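# Move duplicate-lot cardboard boxes from shelves onto desk

## Task

Read the lot number on the shelf edge directly beneath each cardboard box in the storeroom. Every box whose lot number is shared with at least one other box must end up on the desk, resting there without the robot holding it in place. The robot must not tip over or finish leaning.

## Robot and tools

Robot: a Hello Robot Stretch 3 with one arm. It has a two-wheeled base (0.33 m long, 0.34 m wide), a lift that moves the arm up and down a mast, and a telescoping arm that reaches out to the robot's right side. A wrist with yaw, pitch and roll carries a two-finger gripper. The head carries head_camera and nav_camera; wrist_camera rides on the gripper. The base only drives straight or spins in place and cannot slide sideways. To move the gripper fore and aft, drive the base. Spins pivot about the point midway between the drive wheels, 0.05 m behind the front edge. With the arm retracted and the wrist folded, a spin sweeps a 0.28 m radius. An unfolded, level wrist reaches past that circle.

Frames: the base frame sits on the floor between the drive wheels, with x forward, y left and z up. hand_pose is reported in this frame, at the point where the closed fingertips meet. With all wrist joints at zero, the hand frame's x points up, y back along the arm toward the mast, and z toward the robot's rear. The odometry frame is the base frame as it was when the scene began. Heading is positive to the left, from -3.142 to 3.142.

execute_actions: the argument actions is a list holding one action, or empty to just read state and images. cameras optionally picks from head_camera, nav_camera, wrist_camera or all. Omitting it or passing null gives all; [] gives none. An action may have base, joints, or both, and may add contact_limits. Everything in one action starts together.
- base takes one key only. translate_m is an offset in metres, driven straight from where the base last measured itself; positive is forward; range -1 to 1. rotate_rad is an offset turn in radians on the spot; positive is counter-clockwise seen from above; range -3.2 to 3.2.
- joints is a set of named absolute targets, one number each: lift_m 0 to 1.1 (arm height), arm_m 0 to 0.52 (extension), wrist_yaw_rad -1.345 to 4.42 (0 points along the arm; positive swings toward the front; 3.0 folds over the base), wrist_pitch_rad -1.57 to 0.451 (0 is level; negative tips fingertips down), wrist_roll_rad -2.911 to 2.911, gripper_m -0.089 to 0.179 (larger is wider; the real fingertip gap is 0.007 to 0.025 m less, and zero below 0.007), head_pan_rad -3.953 to 1.73 (0 ahead, positive left, -1.57 faces along the arm), head_tilt_rad -1.53 to 0.419 (negative looks down). Lengths are in metres, angles in radians.
- contact_limits takes arm_m only, a motor effort percentage from 1 to 100. The arm stops when its effort hits that level (negative when retracting), and the cap also limits how hard it holds until the next action. Very low values stop the motion immediately. Values above the maximum get cut down.
A joint or base you leave out may still be driving toward an earlier target. An unknown key or out-of-range number rejects the whole call and nothing moves. If a result reports a stop, later motion calls in that same reply are skipped. A single action runs at most 15 s.

wait: seconds, 0 to 10. Commands nothing new and returns the same readings.
zoom_image: camera plus region [x0, y0, x1, y1] in pixels of that camera's latest full image, at most 504 by 504. Useful for reading lot labels. Image sizes: head_camera 896x504, nav_camera 672x504 (fisheye), wrist_camera 644x364.
finished_scene: scene is the current scene's number. It ends the scene for good, so only call it once the boxes stay on the desk unaided.

Results: base_status and joint_status tell how each motion ended. done for the base only means the wheels turned as commanded, even if they slipped. off_target means it stopped short and may still be pushing. After contact_stop, time_out or torque_fault, the old target is dropped. After contact_stop the arm or lift goes slack until commanded again, and a slack lift may sag under load or keep pressing. on_its_own lists things not commanded this call; its held at value is a target, not a position. motor_effort is a percentage, positive toward higher joint values, with the peak in brackets. Readings are noisy and biased, and effort outside the rest range hints at contact or a load. Positive wheel effort pushes forward. base_tilt is in degrees, forward and right positive, with a fixed error of about 4 degrees. turned_by_wheels and turned_by_imu give rotation since the last result. base_odometry counts wheel turns only. lidar_m gives 12 distances, one per 30 degree sector: 1st straight ahead, then counter-clockwise (4th left, 7th behind, 10th right). A dash means nothing seen. The scan plane is 0.17 m high, so it sees table legs rather than tops, ignores glass, and is partly blocked by the robot, especially with the lift low. wrist_depth_mm (45 to 1000) and head_depth_mm (280 to 4000; sideways image) are 7x7 grids of median depth, read from the top left.

Gripping: command gripper_m smaller than the object's width to grasp, and smaller still for a firmer squeeze. The stall guard eases over-squeezing, so heavy boxes may slip. To squeeze again, send a new value. Release by opening at least 0.02 beyond where contact happened. Neither the reading nor done confirms a hold; check the cameras.

Speed: the base goes up to 0.30 m/s and 1.9 rad/s only when stowed (lift_m under 0.30, arm_m under 0.03, wrist_yaw_rad over 2.54). Otherwise it is held to 0.10 m/s and 0.63 rad/s. Shorter robot motion is better.

Cautions: fold or unfold the wrist only with lift_m between 0.32 and 0.95, wrist_pitch_rad at -0.4 and roll near 0. Once folded, the lift may go down to 0.25. With yaw below -0.4, keep pitch at -0.5 or lower. Pushing the arm into something rigid with the gripper above about 0.45 m can tip the robot, and a second push or a raised limit makes this worse. Do not drive while gripping or pushing a fixed object, and avoid snagging furniture, especially when backing up. If it leans, reverse the last move in small steps, free the gripper, and lower the lift to about 0.2. The wrist, head and base have no contact stop. A wrist servo pushed hard for several seconds shuts off for 10 s (torque_fault). Avoid drops, slams and hard hits. Loose objects may occasionally get nudged by outside forces.

Each tool is called after "Emit:" in YAML: its name, and indented under it one key for each argument.

## Session

Emit:
execute_actions:
  actions: []

Scene clock: 0.00 s.
base_odometry: x=+0.000 y=+0.000 heading=+0.000 (m, m, rad; odometry frame)
turned_by_wheels: +0.000 (rad since the last result)
turned_by_imu: +0.000 (rad since the last result)
base_tilt: forward=-2.0 right=+1.4 (deg)
lidar_m: 2.59 1.32 0.80 0.71 0.72 0.85 1.58 1.73 1.77 1.12 1.24 1.21
head_depth_mm: 1948 2732 2821 2802 2795 2705 2264 / 1946 2802 2808 2791 2801 2822 2267 / 1959 2691 2739 2711 2728 2740 2234 / 1961 2593 2632 2646 2667 2674 2264 / 1945 2540 2567 2565 2600 2609 2243 / 1972 2497 2530 2543 2529 2542 2233 / 1963 2441 2459 2450 2437 2449 2227
base_status: not commanded
joint_positions: lift_m=+0.506 arm_m=+0.003 wrist_yaw_rad=+3.086 wrist_pitch_rad=-0.322 wrist_roll_rad=-0.013 gripper_m=+0.037 head_pan_rad=-0.007 head_tilt_rad=-0.020
joint_status: not commanded
motor_effort: left_wheel=+0 right_wheel=+0 lift_m=+29 arm_m=-1 wrist_yaw_rad=+1 wrist_pitch_rad=+8 wrist_roll_rad=+0 gripper_m=+1 head_pan_rad=+0 head_tilt_rad=+1 (%)
hand_pose: x=-0.0082 y=+0.0876 z=+0.5412 quat_wxyz=(+0.132, +0.696, +0.095, +0.699) (m; base frame)
wrist_depth_mm: 572 596 667 685 751 794 864 / 607 638 693 746 817 857 942 / 650 691 761 799 862 940 - / 694 756 799 863 956 - - / 743 799 - 927 - - - / 777 816 - 842 869 841 862 / 702 705 694 717 709 721 722
pictures: head_camera (sideways: a quarter turn clockwise sets it upright), nav_camera (sideways: a quarter turn counterclockwise sets it upright), wrist_camera
Images, in order (width x height): head_camera 896x504, nav_camera 672x504, wrist_camera 644x364.

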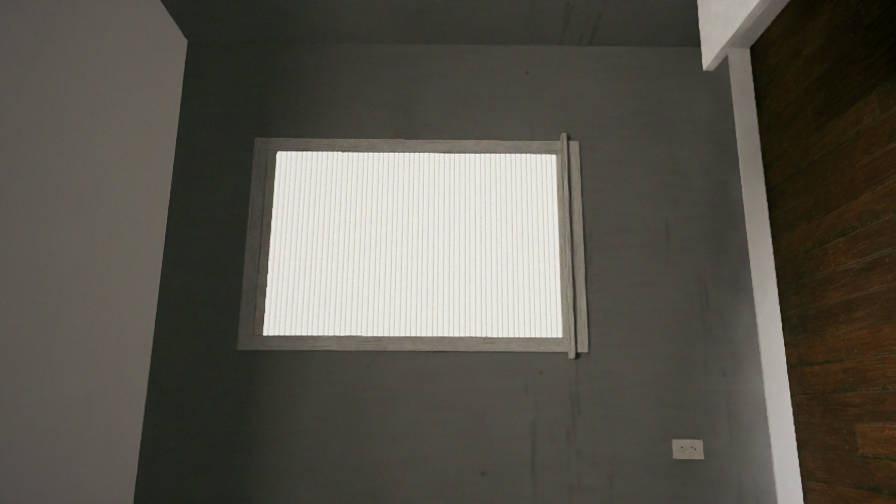

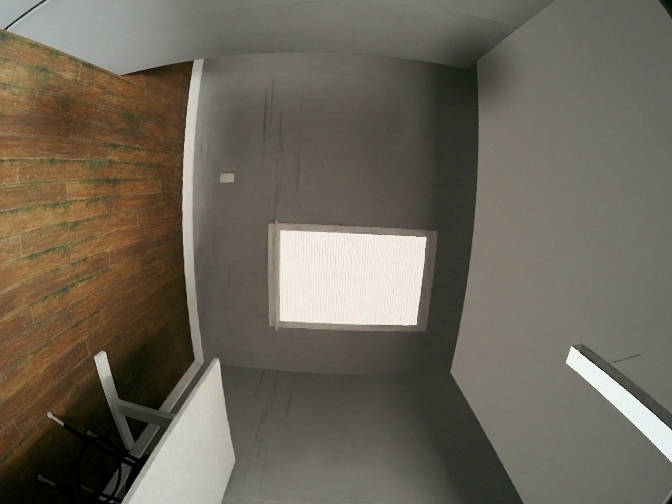

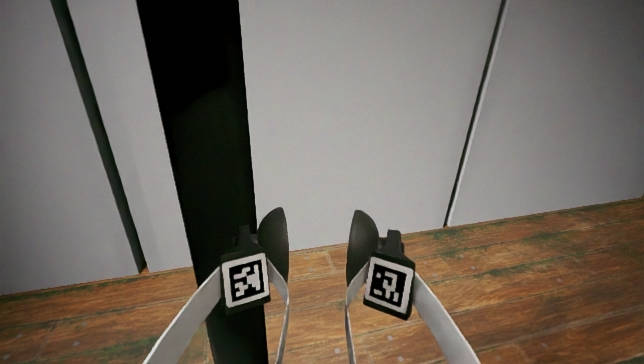

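Emit:
execute_actions:
  actions:
    - {"joints":{"head_pan_rad":-1.57,"head_tilt_rad":-0.4}}
  cameras: ["head_camera","nav_camera"]

Emit:
execute_actions:
  actions:
    - {"joints":{"head_pan_rad":-3.1,"head_tilt_rad":-0.4}}
  cameras: ["head_camera","nav_camera"]

Emit:
execute_actions:
  actions:
    - {"joints":{"head_pan_rad":1.57,"head_tilt_rad":-0.4}}
  cameras: ["head_camera","nav_camera"]

Scene clock: 6.90 s.
base_odometry: x=+0.000 y=+0.000 heading=+0.000 (m, m, rad; odometry frame)
turned_by_wheels: +0.000 (rad since the last result)
turned_by_imu: +0.000 (rad since the last result)
base_tilt: forward=-2.1 right=+1.4 (deg)
lidar_m: 2.59 1.32 0.81 0.71 0.72 0.85 1.58 1.73 1.77 1.12 1.23 1.20
head_depth_mm: 1472 1575 1699 1863 2055 1806 1437 / 1443 1529 1664 1798 1979 1805 1440 / 1418 1501 1623 1751 1910 1783 1442 / 1390 1478 1602 1721 1870 1785 1436 / 1349 1455 1542 1654 1230 1703 1430 / 1336 1420 1523 1558 1058 1609 1400 / 1302 1376 1481 1548 1057 1655 1432
base_status: not commanded
joint_positions: lift_m=+0.506 arm_m=+0.003 wrist_yaw_rad=+3.086 wrist_pitch_rad=-0.322 wrist_roll_rad=-0.013 gripper_m=+0.037 head_pan_rad=-1.563 head_tilt_rad=-0.395
joint_status: all done
motor_effort: left_wheel=+0(0) right_wheel=+0(0) lift_m=+29(29) arm_m=-1(1) wrist_yaw_rad=+0(0) wrist_pitch_rad=+7(8) wrist_roll_rad=+0(0) gripper_m=+0(0) head_pan_rad=-3(44) head_tilt_rad=-2(17) (%)
hand_pose: x=-0.0082 y=+0.0876 z=+0.5412 quat_wxyz=(+0.132, +0.696, +0.095, +0.699) (m; base frame)
wrist_depth_mm: 577 604 664 682 744 819 871 / 607 645 707 745 800 894 974 / 661 704 750 794 862 959 - / 706 763 817 883 944 - - / 741 804 - 939 - - - / 761 808 - 865 881 886 883 / 692 706 690 724 710 721 735
pictures: head_camera (sideways: a quarter turn clockwise sets it upright), nav_camera (sideways: a quarter turn counterclockwise sets it upright)
Images, in order (width x height): head_camera 896x504, nav_camera 672x504.

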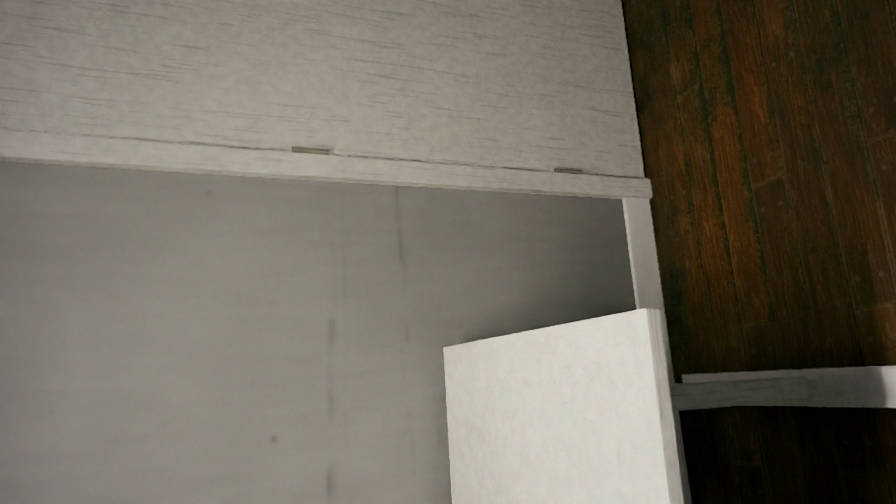

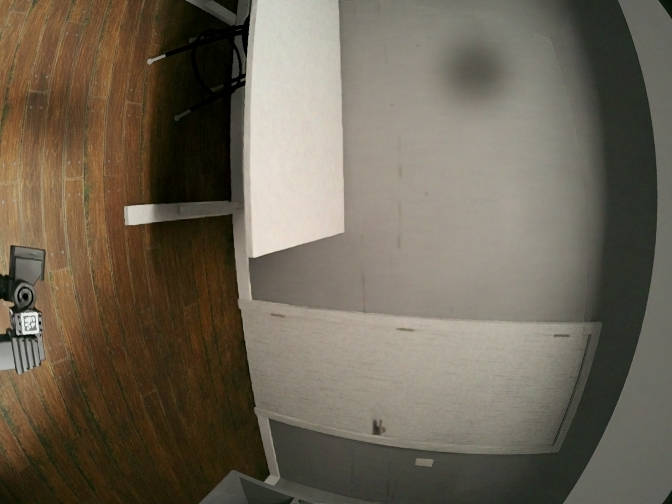

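Scene clock: 8.17 s.
base_odometry: x=+0.000 y=+0.000 heading=+0.000 (m, m, rad; odometry frame)
turned_by_wheels: +0.000 (rad since the last result)
turned_by_imu: +0.000 (rad since the last result)
base_tilt: forward=-2.0 right=+1.1 (deg)
lidar_m: 2.59 1.32 0.80 0.71 0.72 0.85 1.58 1.73 1.77 1.12 1.23 1.20
head_depth_mm: 1336 1346 1375 1411 1432 1482 1413 / 1584 1631 1754 1804 1833 1744 1449 / 1894 2022 2021 2077 2135 1796 1452 / 1890 2025 2166 2282 2211 1794 1433 / 1849 2005 2115 2243 2215 1769 1430 / 1833 1973 2059 2221 2232 1780 1420 / 1746 1641 1674 1803 1955 1767 1422
base_status: not commanded
joint_positions: lift_m=+0.506 arm_m=+0.003 wrist_yaw_rad=+3.086 wrist_pitch_rad=-0.322 wrist_roll_rad=-0.013 gripper_m=+0.037 head_pan_rad=-3.093 head_tilt_rad=-0.395
joint_status: all done
motor_effort: left_wheel=-1(0) right_wheel=+0(0) lift_m=+29(30) arm_m=-1(1) wrist_yaw_rad=+1(0) wrist_pitch_rad=+7(7) wrist_roll_rad=+0(0) gripper_m=+0(0) head_pan_rad=-3(42) head_tilt_rad=-2(0) (%)
hand_pose: x=-0.0082 y=+0.0876 z=+0.5412 quat_wxyz=(+0.132, +0.696, +0.095, +0.699) (m; base frame)
wrist_depth_mm: 575 597 653 676 736 792 856 / 619 629 693 740 796 864 951 / 657 686 770 774 878 922 - / 688 732 834 879 948 - - / 771 805 - 937 - - - / 790 823 - 820 872 855 854 / 692 706 677 703 719 726 737
pictures: head_camera (sideways: a quarter turn clockwise sets it upright), nav_camera (sideways: a quarter turn counterclockwise sets it upright)
Images, in order (width x height): head_camera 896x504, nav_camera 672x504.

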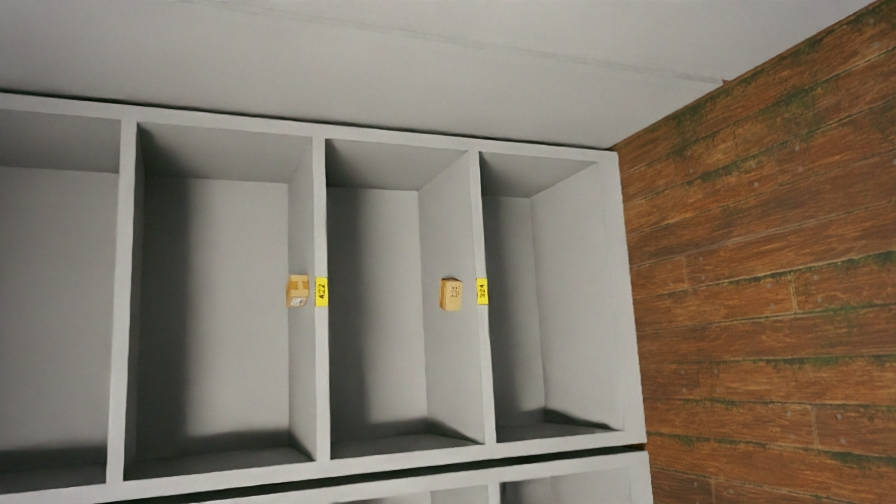

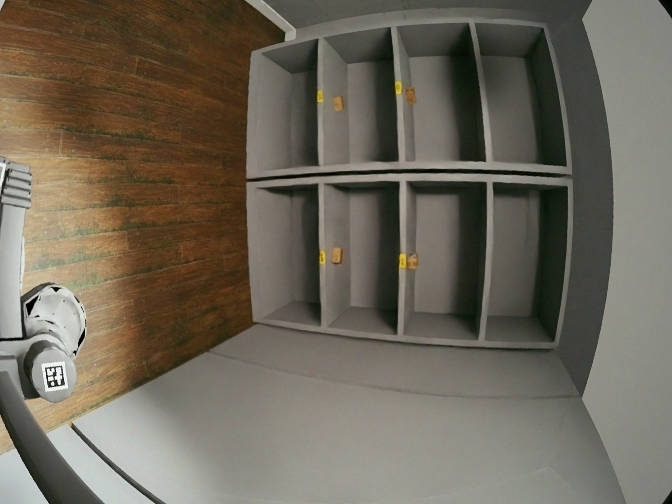

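Scene clock: 10.63 s.
base_odometry: x=+0.000 y=+0.000 heading=+0.000 (m, m, rad; odometry frame)
turned_by_wheels: +0.000 (rad since the last result)
turned_by_imu: +0.000 (rad since the last result)
base_tilt: forward=-2.1 right=+1.3 (deg)
lidar_m: 2.60 1.32 0.80 0.72 0.72 0.86 1.59 1.73 1.78 1.12 1.24 1.20
head_depth_mm: 647 697 753 824 902 998 1114 / 631 678 732 798 869 960 1066 / 617 662 713 769 842 927 1025 / 603 644 693 750 815 893 991 / 590 628 672 726 787 860 954 / 575 611 658 708 767 833 914 / 564 600 642 688 744 807 881
base_status: not commanded
joint_positions: lift_m=+0.506 arm_m=+0.003 wrist_yaw_rad=+3.086 wrist_pitch_rad=-0.322 wrist_roll_rad=-0.013 gripper_m=+0.037 head_pan_rad=+1.563 head_tilt_rad=-0.395
joint_status: all done
motor_effort: left_wheel=+0(1) right_wheel=+0(0) lift_m=+29(29) arm_m=-2(1) wrist_yaw_rad=+0(0) wrist_pitch_rad=+8(8) wrist_roll_rad=+1(0) gripper_m=+1(0) head_pan_rad=+3(43) head_tilt_rad=-1(1) (%)
hand_pose: x=-0.0082 y=+0.0876 z=+0.5412 quat_wxyz=(+0.132, +0.696, +0.095, +0.699) (m; base frame)
wrist_depth_mm: 578 602 660 704 733 783 881 / 613 641 706 740 797 863 938 / 647 695 764 794 879 946 - / 695 735 820 850 966 - - / 746 798 - 939 - - - / 781 810 - 839 864 863 875 / 694 694 678 720 717 716 715
pictures: head_camera (sideways: a quarter turn clockwise sets it upright), nav_camera (sideways: a quarter turn counterclockwise sets it upright)
Images, in order (width x height): head_camera 896x504, nav_camera 672x504.

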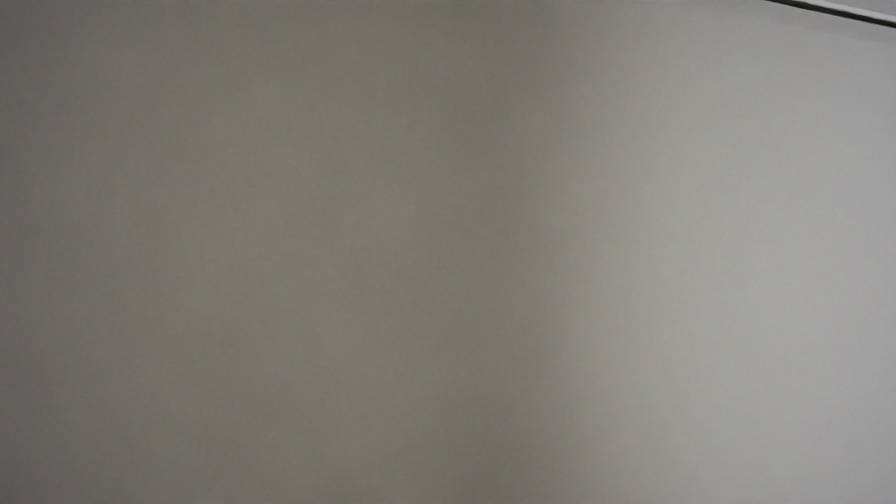

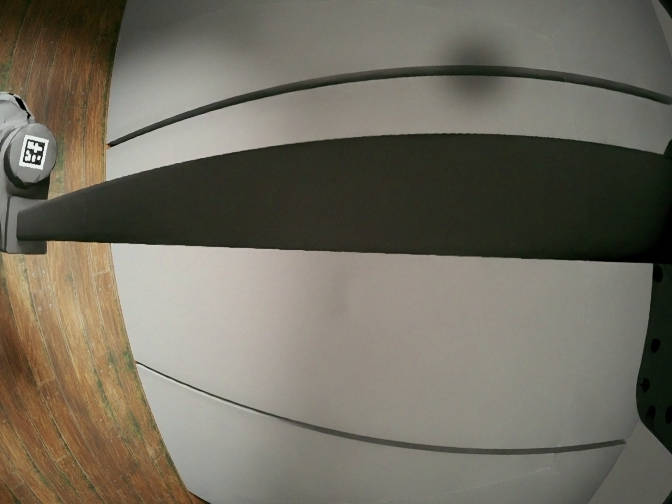

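Emit:
execute_actions:
  actions:
    - {"joints":{"head_pan_rad":-2.6,"head_tilt_rad":-0.4}}
  cameras: ["head_camera"]

Emit:
zoom_image:
  camera: "head_camera"
  region: [250, 100, 650, 400]

Scene clock: 17.07 s.
base_odometry: x=+0.000 y=+0.000 heading=+0.000 (m, m, rad; odometry frame)
turned_by_wheels: +0.000 (rad since the last result)
turned_by_imu: +0.000 (rad since the last result)
base_tilt: forward=-2.2 right=+1.3 (deg)
lidar_m: 2.60 1.32 0.81 0.71 0.72 0.85 1.58 1.73 1.77 1.12 1.24 1.20
head_depth_mm: 1790 1926 1972 2096 2252 1808 1453 / 1489 1610 1831 1957 2148 1803 1445 / 1897 2042 2137 2083 2091 1779 1442 / 1973 2104 2195 2352 2222 1799 1440 / 2026 2158 2346 2378 2215 1782 1437 / 2013 2043 2140 2229 2256 1778 1429 / 1803 2311 2436 2645 2351 1766 1419
base_status: not commanded
joint_positions: lift_m=+0.506 arm_m=+0.003 wrist_yaw_rad=+3.086 wrist_pitch_rad=-0.322 wrist_roll_rad=-0.013 gripper_m=+0.037 head_pan_rad=-2.593 head_tilt_rad=-0.395
joint_status: all done
motor_effort: left_wheel=+0(0) right_wheel=+0(0) lift_m=+29(29) arm_m=-1(0) wrist_yaw_rad=+0(0) wrist_pitch_rad=+8(7) wrist_roll_rad=+0(0) gripper_m=+0(0) head_pan_rad=-4(44) head_tilt_rad=-2(2) (%)
hand_pose: x=-0.0082 y=+0.0876 z=+0.5412 quat_wxyz=(+0.132, +0.696, +0.095, +0.699) (m; base frame)
wrist_depth_mm: 584 598 655 688 763 796 880 / 612 643 705 737 790 873 968 / 650 692 769 806 868 963 - / 686 728 820 861 950 - - / 750 804 - 926 - - - / 777 842 - 846 859 853 849 / 692 704 685 717 708 706 728
pictures: head_camera (sideways: a quarter turn clockwise sets it upright)
Images, in order (width x height): head_camera 896x504.

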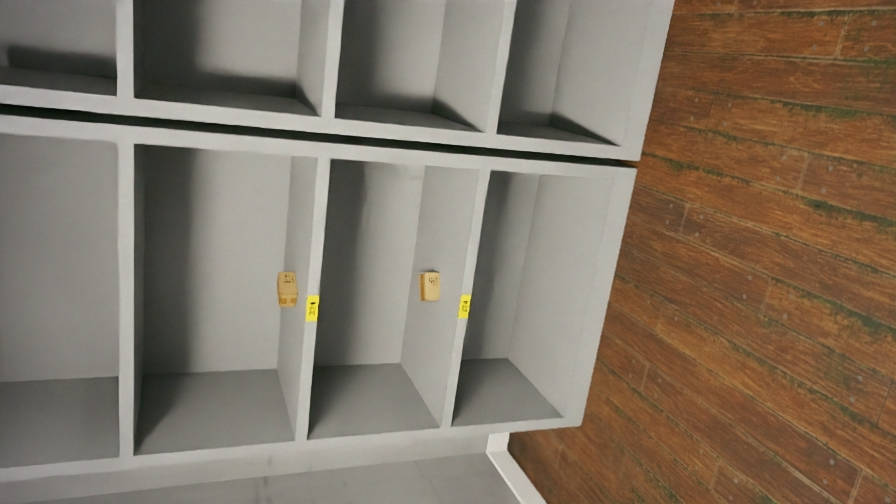

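Region (250, 100, 650, 400) of head_camera's 896x504 image, scaled by 1.260, with more detail than that image has; it fills the top 378 rows of this view, and the rest is white.

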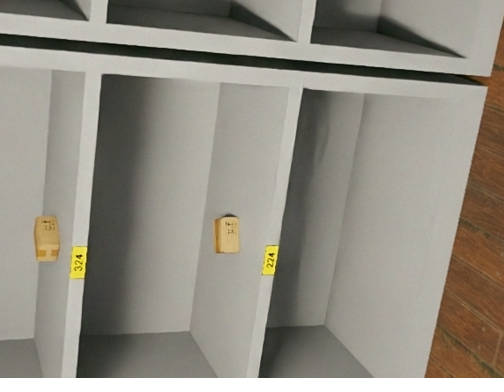

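Emit:
execute_actions:
  actions:
    - {"base":{"rotate_rad":0.17},"joints":{"head_pan_rad":-3.2,"lift_m":0.27,"wrist_pitch_rad":-0.4}}
  cameras: ["head_camera"]

Emit:
zoom_image:
  camera: "head_camera"
  region: [250, 100, 550, 400]

Emit:
execute_actions:
  actions:
    - {"base":{"translate_m":1.0},"joints":{"head_pan_rad":1.2}}
  cameras: ["nav_camera"]

Emit:
execute_actions:
  actions:
    - {"base":{"translate_m":0.8},"joints":{"head_pan_rad":1.7}}
  cameras: ["nav_camera","head_camera"]

Scene clock: 29.10 s.
base_odometry: x=+0.000 y=+0.000 heading=+0.170 (m, m, rad; odometry frame)
turned_by_wheels: +0.170 (rad since the last result)
turned_by_imu: +0.169 (rad since the last result)
base_tilt: forward=-2.1 right=+1.4 (deg)
lidar_m: 2.60 1.06 0.75 0.71 0.74 0.97 1.73 2.07 1.66 1.11 1.20 1.69
head_depth_mm: 1513 1580 1583 1602 1618 1638 1446 / 1865 1882 1906 1936 2041 1807 1440 / 1877 2044 2143 2294 2227 1782 1439 / 1857 2005 2121 2230 2219 1787 1444 / 1847 1994 2093 2207 2192 1790 1436 / 1804 1928 1827 1891 2012 1768 1433 / 1482 1902 1995 2056 2207 1757 1423
base_status: done
joint_positions: lift_m=+0.271 arm_m=+0.003 wrist_yaw_rad=+3.086 wrist_pitch_rad=-0.416 wrist_roll_rad=-0.013 gripper_m=+0.037 head_pan_rad=-3.193 head_tilt_rad=-0.395
joint_status: all done
motor_effort: left_wheel=-4(9) right_wheel=+1(5) lift_m=+12(21) arm_m=-2(1) wrist_yaw_rad=-1(1) wrist_pitch_rad=+8(7) wrist_roll_rad=+0(0) gripper_m=+0(1) head_pan_rad=-4(34) head_tilt_rad=-1(1) (%)
hand_pose: x=-0.0088 y=+0.0769 z=+0.2839 quat_wxyz=(+0.164, +0.691, +0.128, +0.692) (m; base frame)
wrist_depth_mm: 633 632 671 676 695 699 740 / 688 702 728 735 763 769 800 / 738 775 798 813 839 882 909 / 690 700 - 717 722 742 742 / 555 553 - 582 611 600 594 / 471 496 - - 498 495 507 / - - - - 423 426 428
pictures: head_camera (sideways: a quarter turn clockwise sets it upright)
Images, in order (width x height): head_camera 896x504.

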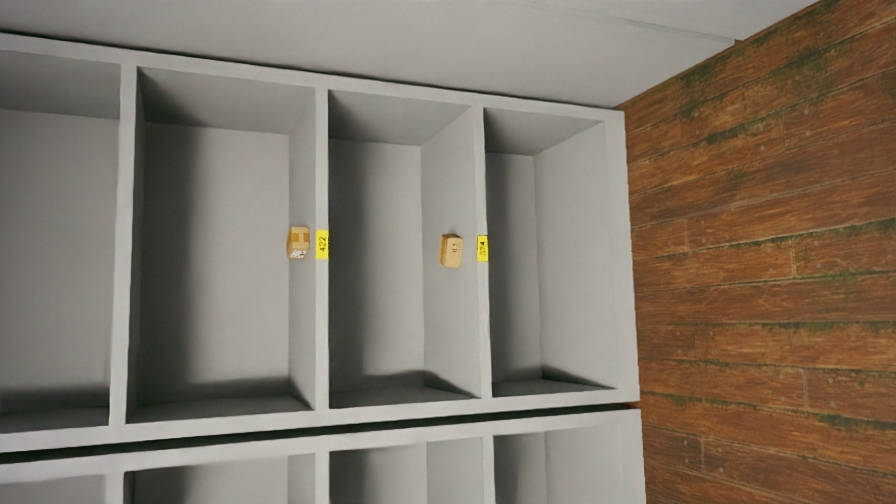

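Region (250, 100, 550, 400) of head_camera's 896x504 image, scaled by 1.680, with more detail than that image has.

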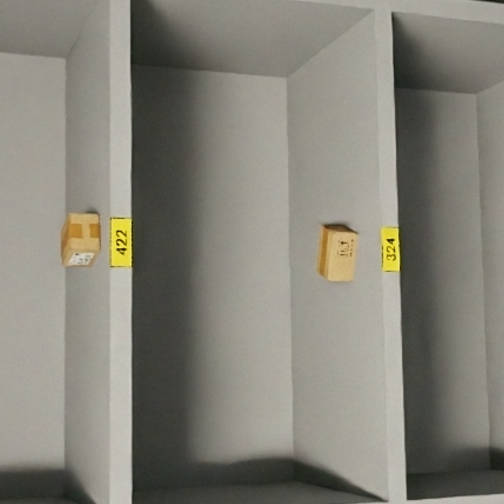

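Scene clock: 34.13 s.
base_odometry: x=+0.986 y=+0.169 heading=+0.170 (m, m, rad; odometry frame)
turned_by_wheels: +0.000 (rad since the last result)
turned_by_imu: +0.004 (rad since the last result)
base_tilt: forward=-2.1 right=+1.3 (deg)
lidar_m: 1.58 1.63 0.79 0.75 0.77 1.03 2.61 2.27 1.18 0.93 1.13 1.66
head_depth_mm: 2012 2080 2182 2240 2250 1806 1449 / 752 817 2388 2538 2386 1791 1436 / 718 769 832 901 988 1090 1236 / 684 732 789 852 926 1018 1129 / 654 699 749 808 874 953 1054 / 630 668 716 767 830 899 987 / 605 638 682 729 784 848 928
base_status: done
joint_positions: lift_m=+0.271 arm_m=+0.003 wrist_yaw_rad=+3.086 wrist_pitch_rad=-0.416 wrist_roll_rad=-0.013 gripper_m=+0.037 head_pan_rad=+1.193 head_tilt_rad=-0.396
joint_status: all done
motor_effort: left_wheel=-4(10) right_wheel=+1(6) lift_m=+12(12) arm_m=-1(1) wrist_yaw_rad=+0(0) wrist_pitch_rad=+8(7) wrist_roll_rad=+0(0) gripper_m=+0(0) head_pan_rad=+3(45) head_tilt_rad=-1(2) (%)
hand_pose: x=-0.0088 y=+0.0768 z=+0.2839 quat_wxyz=(+0.164, +0.691, +0.128, +0.692) (m; base frame)
wrist_depth_mm: 668 695 698 721 726 741 - / 714 752 775 776 781 834 - / 773 818 831 829 862 907 - / 689 707 - 718 732 728 746 / 559 563 - 581 613 590 599 / 468 493 - - 498 500 498 / - - - - 427 431 435
pictures: nav_camera (sideways: a quarter turn counterclockwise sets it upright)
Images, in order (width x height): nav_camera 672x504.

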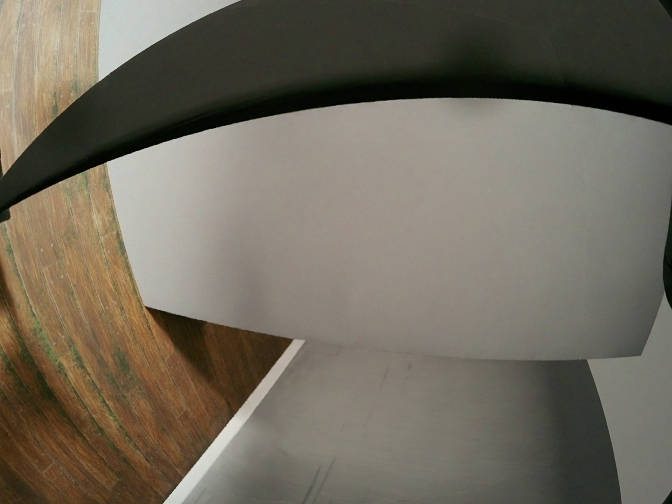

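Scene clock: 38.60 s.
base_odometry: x=+1.774 y=+0.304 heading=+0.170 (m, m, rad; odometry frame)
turned_by_wheels: +0.000 (rad since the last result)
turned_by_imu: +0.003 (rad since the last result)
base_tilt: forward=-1.8 right=+1.3 (deg)
lidar_m: 0.78 0.81 1.08 1.10 0.85 1.07 2.73 1.36 1.20 1.53 1.15 0.82
head_depth_mm: 1927 2020 2158 2347 2400 1813 1448 / 1916 2036 2226 2380 2378 1788 1449 / 1933 2065 2188 2380 2393 1819 1439 / 1942 2069 2206 2382 2354 1788 1431 / 1969 2062 2216 2428 2263 1673 1394 / 840 866 892 920 949 998 1098 / 662 700 751 810 885 972 -
base_status: done
joint_positions: lift_m=+0.271 arm_m=+0.003 wrist_yaw_rad=+3.086 wrist_pitch_rad=-0.416 wrist_roll_rad=-0.013 gripper_m=+0.037 head_pan_rad=+1.693 head_tilt_rad=-0.396
joint_status: all done
motor_effort: left_wheel=-4(11) right_wheel=+2(6) lift_m=+11(12) arm_m=-1(1) wrist_yaw_rad=+0(0) wrist_pitch_rad=+8(8) wrist_roll_rad=+0(1) gripper_m=+0(1) head_pan_rad=+3(32) head_tilt_rad=-1(2) (%)
hand_pose: x=-0.0088 y=+0.0768 z=+0.2839 quat_wxyz=(+0.165, +0.691, +0.128, +0.692) (m; base frame)
wrist_depth_mm: 678 702 - - - - 811 / 757 783 - - - - 841 / 801 837 932 952 960 969 826 / 692 691 - 711 730 751 753 / 557 556 - 585 609 602 600 / 476 500 - - 495 494 495 / - - - - 421 432 428
pictures: head_camera (sideways: a quarter turn clockwise sets it upright), nav_camera (sideways: a quarter turn counterclockwise sets it upright)
Images, in order (width x height): head_camera 896x504, nav_camera 672x504.

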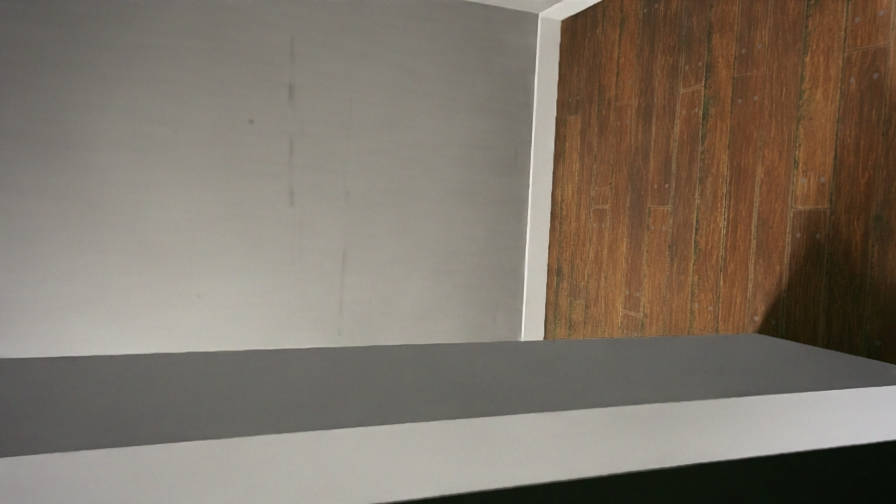

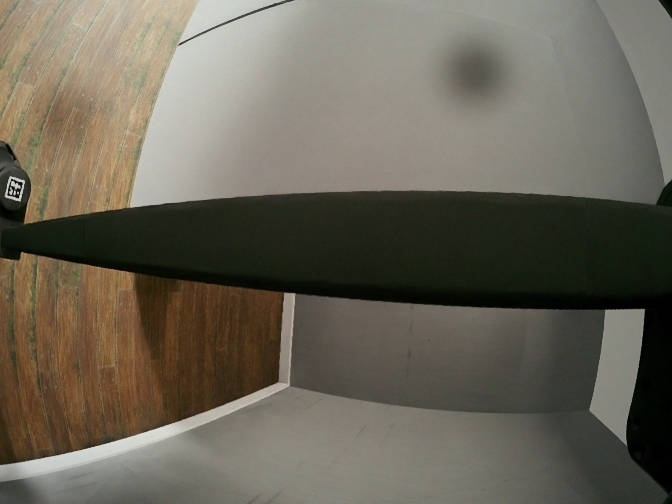

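Emit:
execute_actions:
  actions:
    - {"base":{"translate_m":0.25}}
  cameras: []

Emit:
execute_actions:
  actions:
    - {"base":{"rotate_rad":1.55},"joints":{"head_pan_rad":0.5}}
  cameras: ["nav_camera"]

Emit:
execute_actions:
  actions:
    - {"base":{"translate_m":1.0},"joints":{"head_pan_rad":1.0}}
  cameras: ["nav_camera"]

Scene clock: 47.50 s.
base_odometry: x=+2.021 y=+0.346 heading=+0.170 (m, m, rad; odometry frame)
turned_by_wheels: +0.000 (rad since the last result)
turned_by_imu: +0.000 (rad since the last result)
base_tilt: forward=-2.0 right=+1.4 (deg)
lidar_m: 0.53 0.54 0.73 1.85 0.96 1.08 2.76 2.22 1.32 1.52 0.78 0.55
head_depth_mm: 1908 1991 1997 1937 1857 1698 1434 / 1915 2072 2213 2377 2396 1800 1440 / 1935 2047 2192 2398 2373 1799 1445 / 1943 2090 2240 2414 2369 1788 1442 / 1971 2111 2251 2410 2358 1771 1437 / 1969 2106 2283 2447 2335 1783 1417 / 1990 2103 2237 2385 1432 1492 -
base_status: done
joint_positions: lift_m=+0.271 arm_m=+0.003 wrist_yaw_rad=+3.086 wrist_pitch_rad=-0.416 wrist_roll_rad=-0.013 gripper_m=+0.037 head_pan_rad=+1.693 head_tilt_rad=-0.396
joint_status: not commanded
motor_effort: left_wheel=-3(11) right_wheel=+2(7) lift_m=+11(11) arm_m=-1(1) wrist_yaw_rad=+0(1) wrist_pitch_rad=+8(8) wrist_roll_rad=+1(0) gripper_m=+0(0) head_pan_rad=+3(3) head_tilt_rad=-2(1) (%)
hand_pose: x=-0.0088 y=+0.0768 z=+0.2839 quat_wxyz=(+0.165, +0.691, +0.128, +0.692) (m; base frame)
wrist_depth_mm: 700 838 - - - 810 567 / 752 910 - - - 820 573 / 798 833 952 934 967 812 576 / 679 695 - 725 732 718 581 / 557 559 - 591 606 599 557 / 470 497 - - 497 502 496 / - - - - 421 428 434
pictures: none
No camera images: the call's "cameras" was empty. Leave "cameras" out to get every camera's image.

Scene clock: 49.73 s.
base_odometry: x=+2.021 y=+0.346 heading=+1.719 (m, m, rad; odometry frame)
turned_by_wheels: +1.550 (rad since the last result)
turned_by_imu: +1.539 (rad since the last result)
base_tilt: forward=-2.0 right=+1.2 (deg)
lidar_m: 1.75 0.93 1.07 2.62 1.86 1.32 1.52 0.79 0.56 0.53 0.54 0.72
head_depth_mm: 1880 2015 2135 2285 2333 1808 1442 / 1976 2096 2202 2391 2398 1799 1447 / 2020 2173 2361 2496 2380 1784 1439 / 984 1064 1145 1258 1380 1540 1436 / 820 872 930 992 1087 1172 1299 / 783 840 910 988 1087 1197 1319 / 828 891 964 1054 1157 1295 1392
base_status: done
joint_positions: lift_m=+0.271 arm_m=+0.003 wrist_yaw_rad=+3.086 wrist_pitch_rad=-0.416 wrist_roll_rad=-0.013 gripper_m=+0.037 head_pan_rad=+0.507 head_tilt_rad=-0.396
joint_status: all done
motor_effort: left_wheel=-3(12) right_wheel=+2(7) lift_m=+13(11) arm_m=-1(1) wrist_yaw_rad=+0(0) wrist_pitch_rad=+8(7) wrist_roll_rad=+0(0) gripper_m=+0(0) head_pan_rad=-3(45) head_tilt_rad=-1(1) (%)
hand_pose: x=-0.0088 y=+0.0768 z=+0.2839 quat_wxyz=(+0.165, +0.691, +0.128, +0.692) (m; base frame)
wrist_depth_mm: - - - - - - 825 / - - - - - - 847 / 871 889 920 952 952 972 821 / 694 700 - 710 739 747 749 / 563 557 - 591 617 596 599 / 478 495 - - 496 504 505 / - - - - 423 427 435
pictures: nav_camera (sideways: a quarter turn counterclockwise sets it upright)
Images, in order (width x height): nav_camera 672x504.

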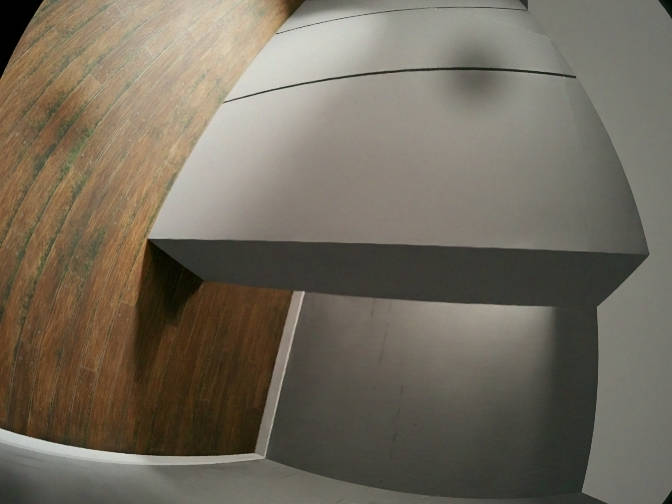

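Scene clock: 54.77 s.
base_odometry: x=+1.873 y=+1.335 heading=+1.719 (m, m, rad; odometry frame)
turned_by_wheels: +0.000 (rad since the last result)
turned_by_imu: +0.004 (rad since the last result)
base_tilt: forward=-2.0 right=+1.3 (deg)
lidar_m: 1.26 1.29 0.57 0.54 0.56 2.23 2.28 0.72 0.51 0.48 0.50 0.66
head_depth_mm: 1294 1340 1408 1490 1561 1636 1447 / 1418 1490 1563 1663 1737 1752 1452 / 1574 1678 1771 1892 2008 1794 1443 / 1792 1909 2049 2174 2240 1802 1430 / 2065 2211 2390 2632 2341 1769 1434 / 2449 2602 2869 2938 2247 1658 751 / 460 481 512 544 584 629 681
base_status: done
joint_positions: lift_m=+0.271 arm_m=+0.003 wrist_yaw_rad=+3.086 wrist_pitch_rad=-0.416 wrist_roll_rad=-0.013 gripper_m=+0.037 head_pan_rad=+0.993 head_tilt_rad=-0.396
joint_status: all done
motor_effort: left_wheel=-3(11) right_wheel=+1(6) lift_m=+12(12) arm_m=-1(1) wrist_yaw_rad=+0(0) wrist_pitch_rad=+7(8) wrist_roll_rad=+0(1) gripper_m=+0(1) head_pan_rad=+3(28) head_tilt_rad=-1(1) (%)
hand_pose: x=-0.0088 y=+0.0768 z=+0.2839 quat_wxyz=(+0.165, +0.691, +0.128, +0.692) (m; base frame)
wrist_depth_mm: - - 514 522 547 - - / - - 562 566 591 - - / 887 925 614 628 664 957 - / 676 705 - 686 697 733 728 / 560 569 - 573 604 598 600 / 477 490 - - 493 493 501 / - - - - 422 427 434
pictures: nav_camera (sideways: a quarter turn counterclockwise sets it upright)
Images, in order (width x height): nav_camera 672x504.

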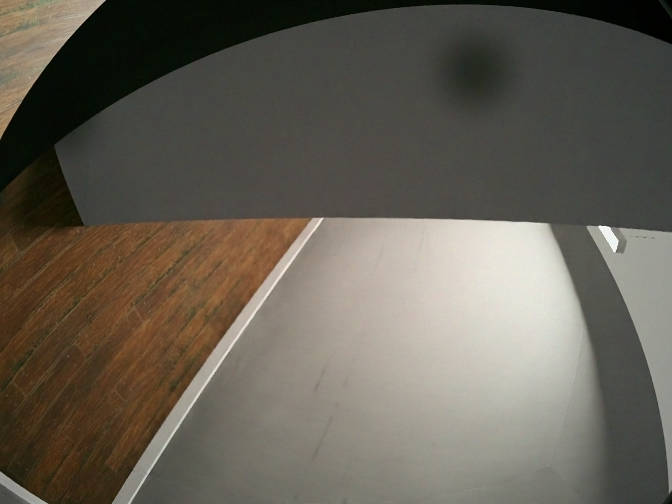

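Emit:
execute_actions:
  actions:
    - {"base":{"translate_m":0.8},"joints":{"head_pan_rad":1.7}}
  cameras: ["nav_camera"]

Emit:
execute_actions:
  actions:
    - {"base":{"rotate_rad":-1.51},"joints":{"head_pan_rad":-2.6}}
  cameras: ["nav_camera","head_camera"]

Scene clock: 65.20 s.
base_odometry: x=+1.754 y=+2.126 heading=+1.719 (m, m, rad; odometry frame)
turned_by_wheels: +0.000 (rad since the last result)
turned_by_imu: +0.003 (rad since the last result)
base_tilt: forward=-2.1 right=+1.2 (deg)
lidar_m: 0.45 0.46 0.62 1.52 1.51 0.81 2.09 0.67 0.47 0.45 0.46 0.47
head_depth_mm: 1736 1674 1622 1577 1533 1482 1372 / 3077 2900 2731 2594 2213 1795 1435 / 3744 3999 - 3494 2355 1778 1433 / 3754 - - 3552 2367 1798 1430 / 3714 3952 - 3519 2391 1770 1425 / 2135 2255 2413 2562 2234 1774 1426 / 2056 2020 1512 1608 1726 1715 -
base_status: done
joint_positions: lift_m=+0.271 arm_m=+0.003 wrist_yaw_rad=+3.086 wrist_pitch_rad=-0.416 wrist_roll_rad=-0.013 gripper_m=+0.037 head_pan_rad=+1.693 head_tilt_rad=-0.396
joint_status: all done
motor_effort: left_wheel=-3(11) right_wheel=+2(6) lift_m=+12(12) arm_m=-3(0) wrist_yaw_rad=+0(1) wrist_pitch_rad=+8(7) wrist_roll_rad=+0(0) gripper_m=+0(0) head_pan_rad=+3(36) head_tilt_rad=-1(1) (%)
hand_pose: x=-0.0088 y=+0.0768 z=+0.2839 quat_wxyz=(+0.165, +0.691, +0.128, +0.692) (m; base frame)
wrist_depth_mm: - - - - - 690 482 / - - - - - 686 484 / 771 900 913 947 953 696 487 / 660 694 - 711 731 680 486 / 551 565 - 582 610 591 477 / 474 497 - - 491 500 468 / - - - - 420 429 429
pictures: nav_camera (sideways: a quarter turn counterclockwise sets it upright)
Images, in order (width x height): nav_camera 672x504.

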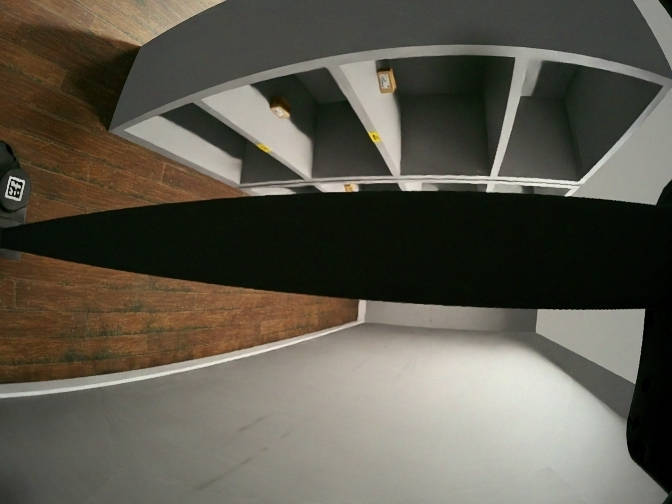

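Scene clock: 67.53 s.
base_odometry: x=+1.754 y=+2.126 heading=+0.209 (m, m, rad; odometry frame)
turned_by_wheels: -1.510 (rad since the last result)
turned_by_imu: -1.500 (rad since the last result)
base_tilt: forward=-2.1 right=+1.2 (deg)
lidar_m: 0.45 0.47 0.46 0.45 0.47 0.65 1.88 0.81 0.84 1.66 0.63 0.47
head_depth_mm: 2069 2238 2442 3175 2379 1806 1444 / 1369 2212 2305 2468 2287 1792 1437 / 1352 1458 1528 1675 1821 1755 1435 / 1403 1552 1596 1750 1462 1676 1423 / 1267 1554 1547 1706 1379 1513 1363 / 808 1363 1152 844 917 996 1104 / 665 722 788 868 958 1071 1224
base_status: done
joint_positions: lift_m=+0.271 arm_m=+0.003 wrist_yaw_rad=+3.086 wrist_pitch_rad=-0.416 wrist_roll_rad=-0.013 gripper_m=+0.037 head_pan_rad=-2.593 head_tilt_rad=-0.396
joint_status: all done
motor_effort: left_wheel=+3(17) right_wheel=-1(6) lift_m=+11(12) arm_m=-1(2) wrist_yaw_rad=+1(1) wrist_pitch_rad=+8(7) wrist_roll_rad=+0(0) gripper_m=+0(0) head_pan_rad=-4(43) head_tilt_rad=-1(1) (%)
hand_pose: x=-0.0088 y=+0.0768 z=+0.2839 quat_wxyz=(+0.165, +0.691, +0.128, +0.692) (m; base frame)
wrist_depth_mm: 429 426 439 433 441 445 451 / 465 471 475 478 483 492 483 / 504 519 517 526 530 541 507 / 548 559 - 557 584 586 511 / 562 563 - 577 604 596 494 / 476 491 - - 500 491 478 / - - - - 423 430 427
pictures: head_camera (sideways: a quarter turn clockwise sets it upright), nav_camera (sideways: a quarter turn counterclockwise sets it upright)
Images, in order (width x height): head_camera 896x504, nav_camera 672x504.

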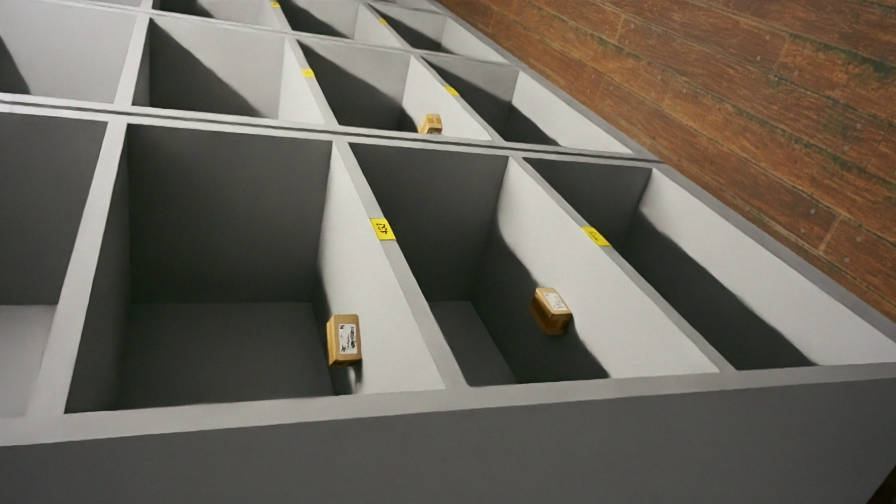

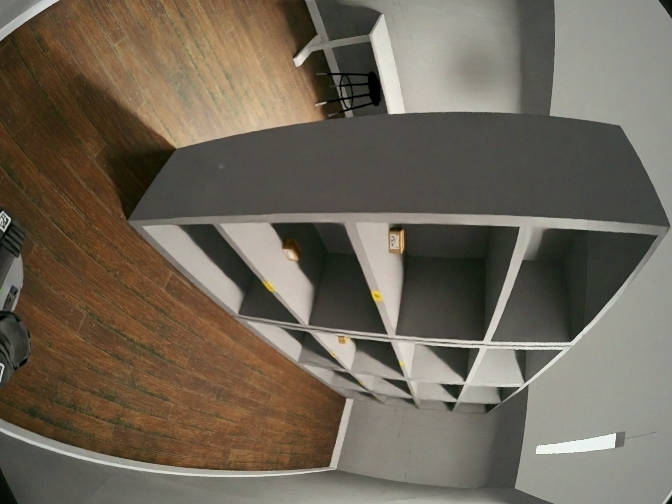

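Emit:
execute_actions:
  actions:
    - {"base":{"translate_m":-1.0},"joints":{"head_pan_rad":-1.57,"head_tilt_rad":-0.75}}
  cameras: ["nav_camera","head_camera"]

Emit:
execute_actions:
  actions:
    - {"base":{"translate_m":-0.9}}
  cameras: ["nav_camera","head_camera"]

Scene clock: 76.33 s.
base_odometry: x=+0.776 y=+1.919 heading=+0.209 (m, m, rad; odometry frame)
turned_by_wheels: +0.000 (rad since the last result)
turned_by_imu: -0.005 (rad since the last result)
base_tilt: forward=-2.1 right=+1.6 (deg)
lidar_m: 1.46 0.65 0.48 0.46 0.48 0.66 1.91 0.78 0.71 1.01 0.68 1.51
head_depth_mm: 856 827 644 1126 948 1235 1185 / 851 821 640 1153 968 1274 1184 / 854 811 636 1155 966 1285 1182 / 852 725 631 1138 960 1270 1179 / 855 796 628 1142 958 1273 1177 / 850 789 622 1142 957 1267 1169 / 846 787 618 1125 953 1223 1171
base_status: done
joint_positions: lift_m=+0.271 arm_m=+0.003 wrist_yaw_rad=+3.086 wrist_pitch_rad=-0.416 wrist_roll_rad=-0.013 gripper_m=+0.037 head_pan_rad=-1.577 head_tilt_rad=-0.741
joint_status: all done
motor_effort: left_wheel=+3(9) right_wheel=-2(7) lift_m=+11(12) arm_m=-1(1) wrist_yaw_rad=+0(0) wrist_pitch_rad=+8(7) wrist_roll_rad=+0(0) gripper_m=+1(0) head_pan_rad=+3(44) head_tilt_rad=-3(18) (%)
hand_pose: x=-0.0088 y=+0.0768 z=+0.2839 quat_wxyz=(+0.165, +0.691, +0.128, +0.692) (m; base frame)
wrist_depth_mm: 436 447 447 451 462 461 471 / 473 483 494 490 499 506 507 / 520 531 533 542 551 558 568 / 568 576 - 585 602 602 611 / 561 571 - 577 609 592 605 / 474 503 - - 498 499 501 / - - - - 418 427 427
pictures: head_camera (sideways: a quarter turn clockwise sets it upright), nav_camera (sideways: a quarter turn counterclockwise sets it upright)
Images, in order (width x height): head_camera 896x504, nav_camera 672x504.

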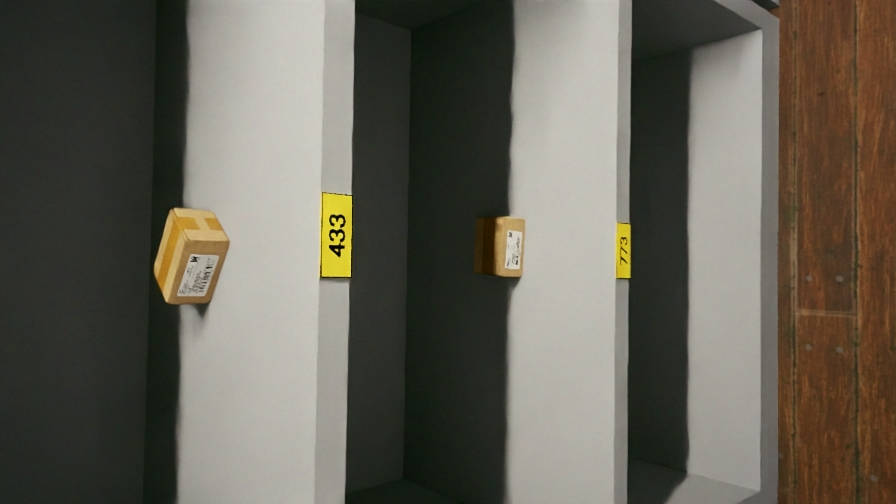

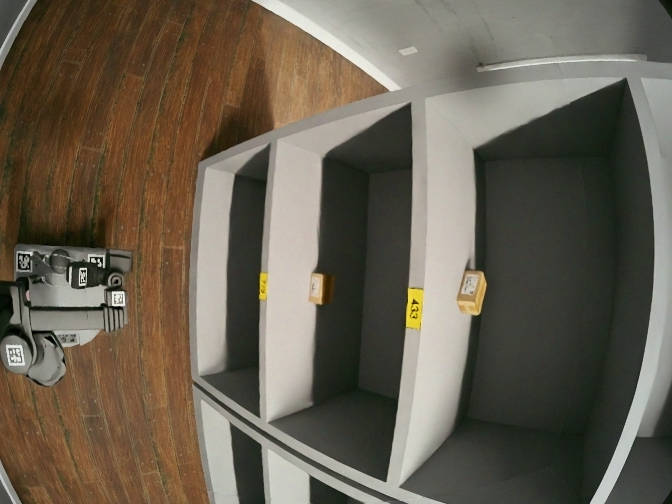

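Scene clock: 81.03 s.
base_odometry: x=-0.104 y=+1.731 heading=+0.209 (m, m, rad; odometry frame)
turned_by_wheels: +0.000 (rad since the last result)
turned_by_imu: -0.004 (rad since the last result)
base_tilt: forward=-2.2 right=+1.4 (deg)
lidar_m: 1.78 0.67 0.49 0.47 0.49 0.67 1.92 0.77 0.73 1.00 0.65 1.41
head_depth_mm: 847 825 615 1160 948 1259 1190 / 842 823 612 1150 943 1289 1184 / 843 714 608 1150 941 1282 1181 / 844 763 630 1140 927 1278 1177 / 843 797 626 1139 932 1273 1170 / 837 791 623 1129 934 1263 1173 / 845 784 618 1090 927 1202 1168
base_status: done
joint_positions: lift_m=+0.271 arm_m=+0.003 wrist_yaw_rad=+3.086 wrist_pitch_rad=-0.416 wrist_roll_rad=-0.013 gripper_m=+0.037 head_pan_rad=-1.577 head_tilt_rad=-0.741
joint_status: not commanded
motor_effort: left_wheel=+4(9) right_wheel=-1(6) lift_m=+12(12) arm_m=-1(1) wrist_yaw_rad=+0(0) wrist_pitch_rad=+8(8) wrist_roll_rad=+0(0) gripper_m=+0(0) head_pan_rad=+3(3) head_tilt_rad=-3(3) (%)
hand_pose: x=-0.0088 y=+0.0768 z=+0.2839 quat_wxyz=(+0.165, +0.691, +0.128, +0.692) (m; base frame)
wrist_depth_mm: 447 451 454 460 465 474 473 / 484 489 495 503 503 512 518 / 528 534 554 542 556 558 567 / 567 581 - 596 606 611 620 / 558 567 - 584 605 601 608 / 472 484 - - 497 493 500 / - - - - 418 426 430
pictures: head_camera (sideways: a quarter turn clockwise sets it upright), nav_camera (sideways: a quarter turn counterclockwise sets it upright)
Images, in order (width x height): head_camera 896x504, nav_camera 672x504.

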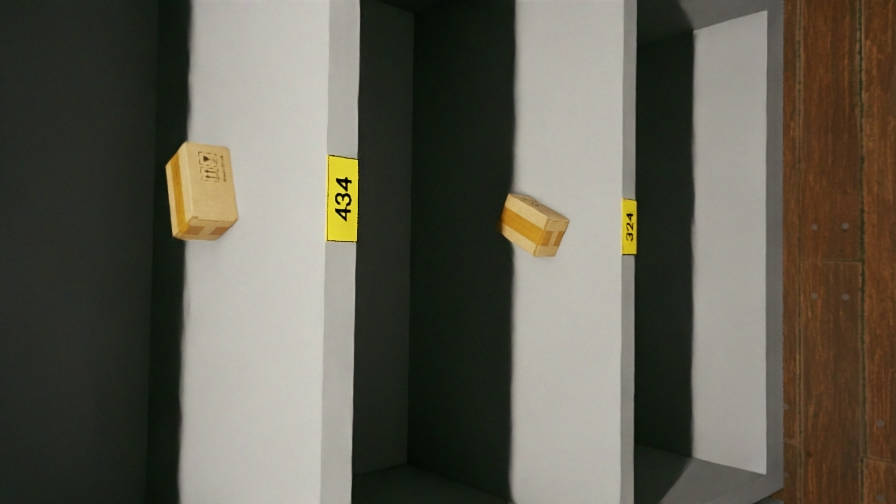

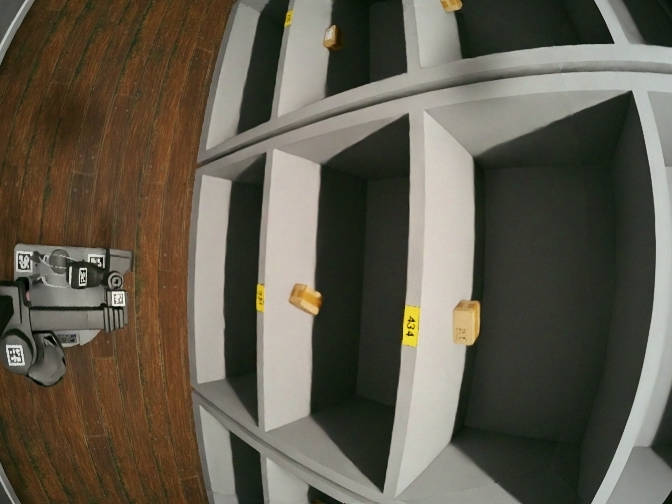

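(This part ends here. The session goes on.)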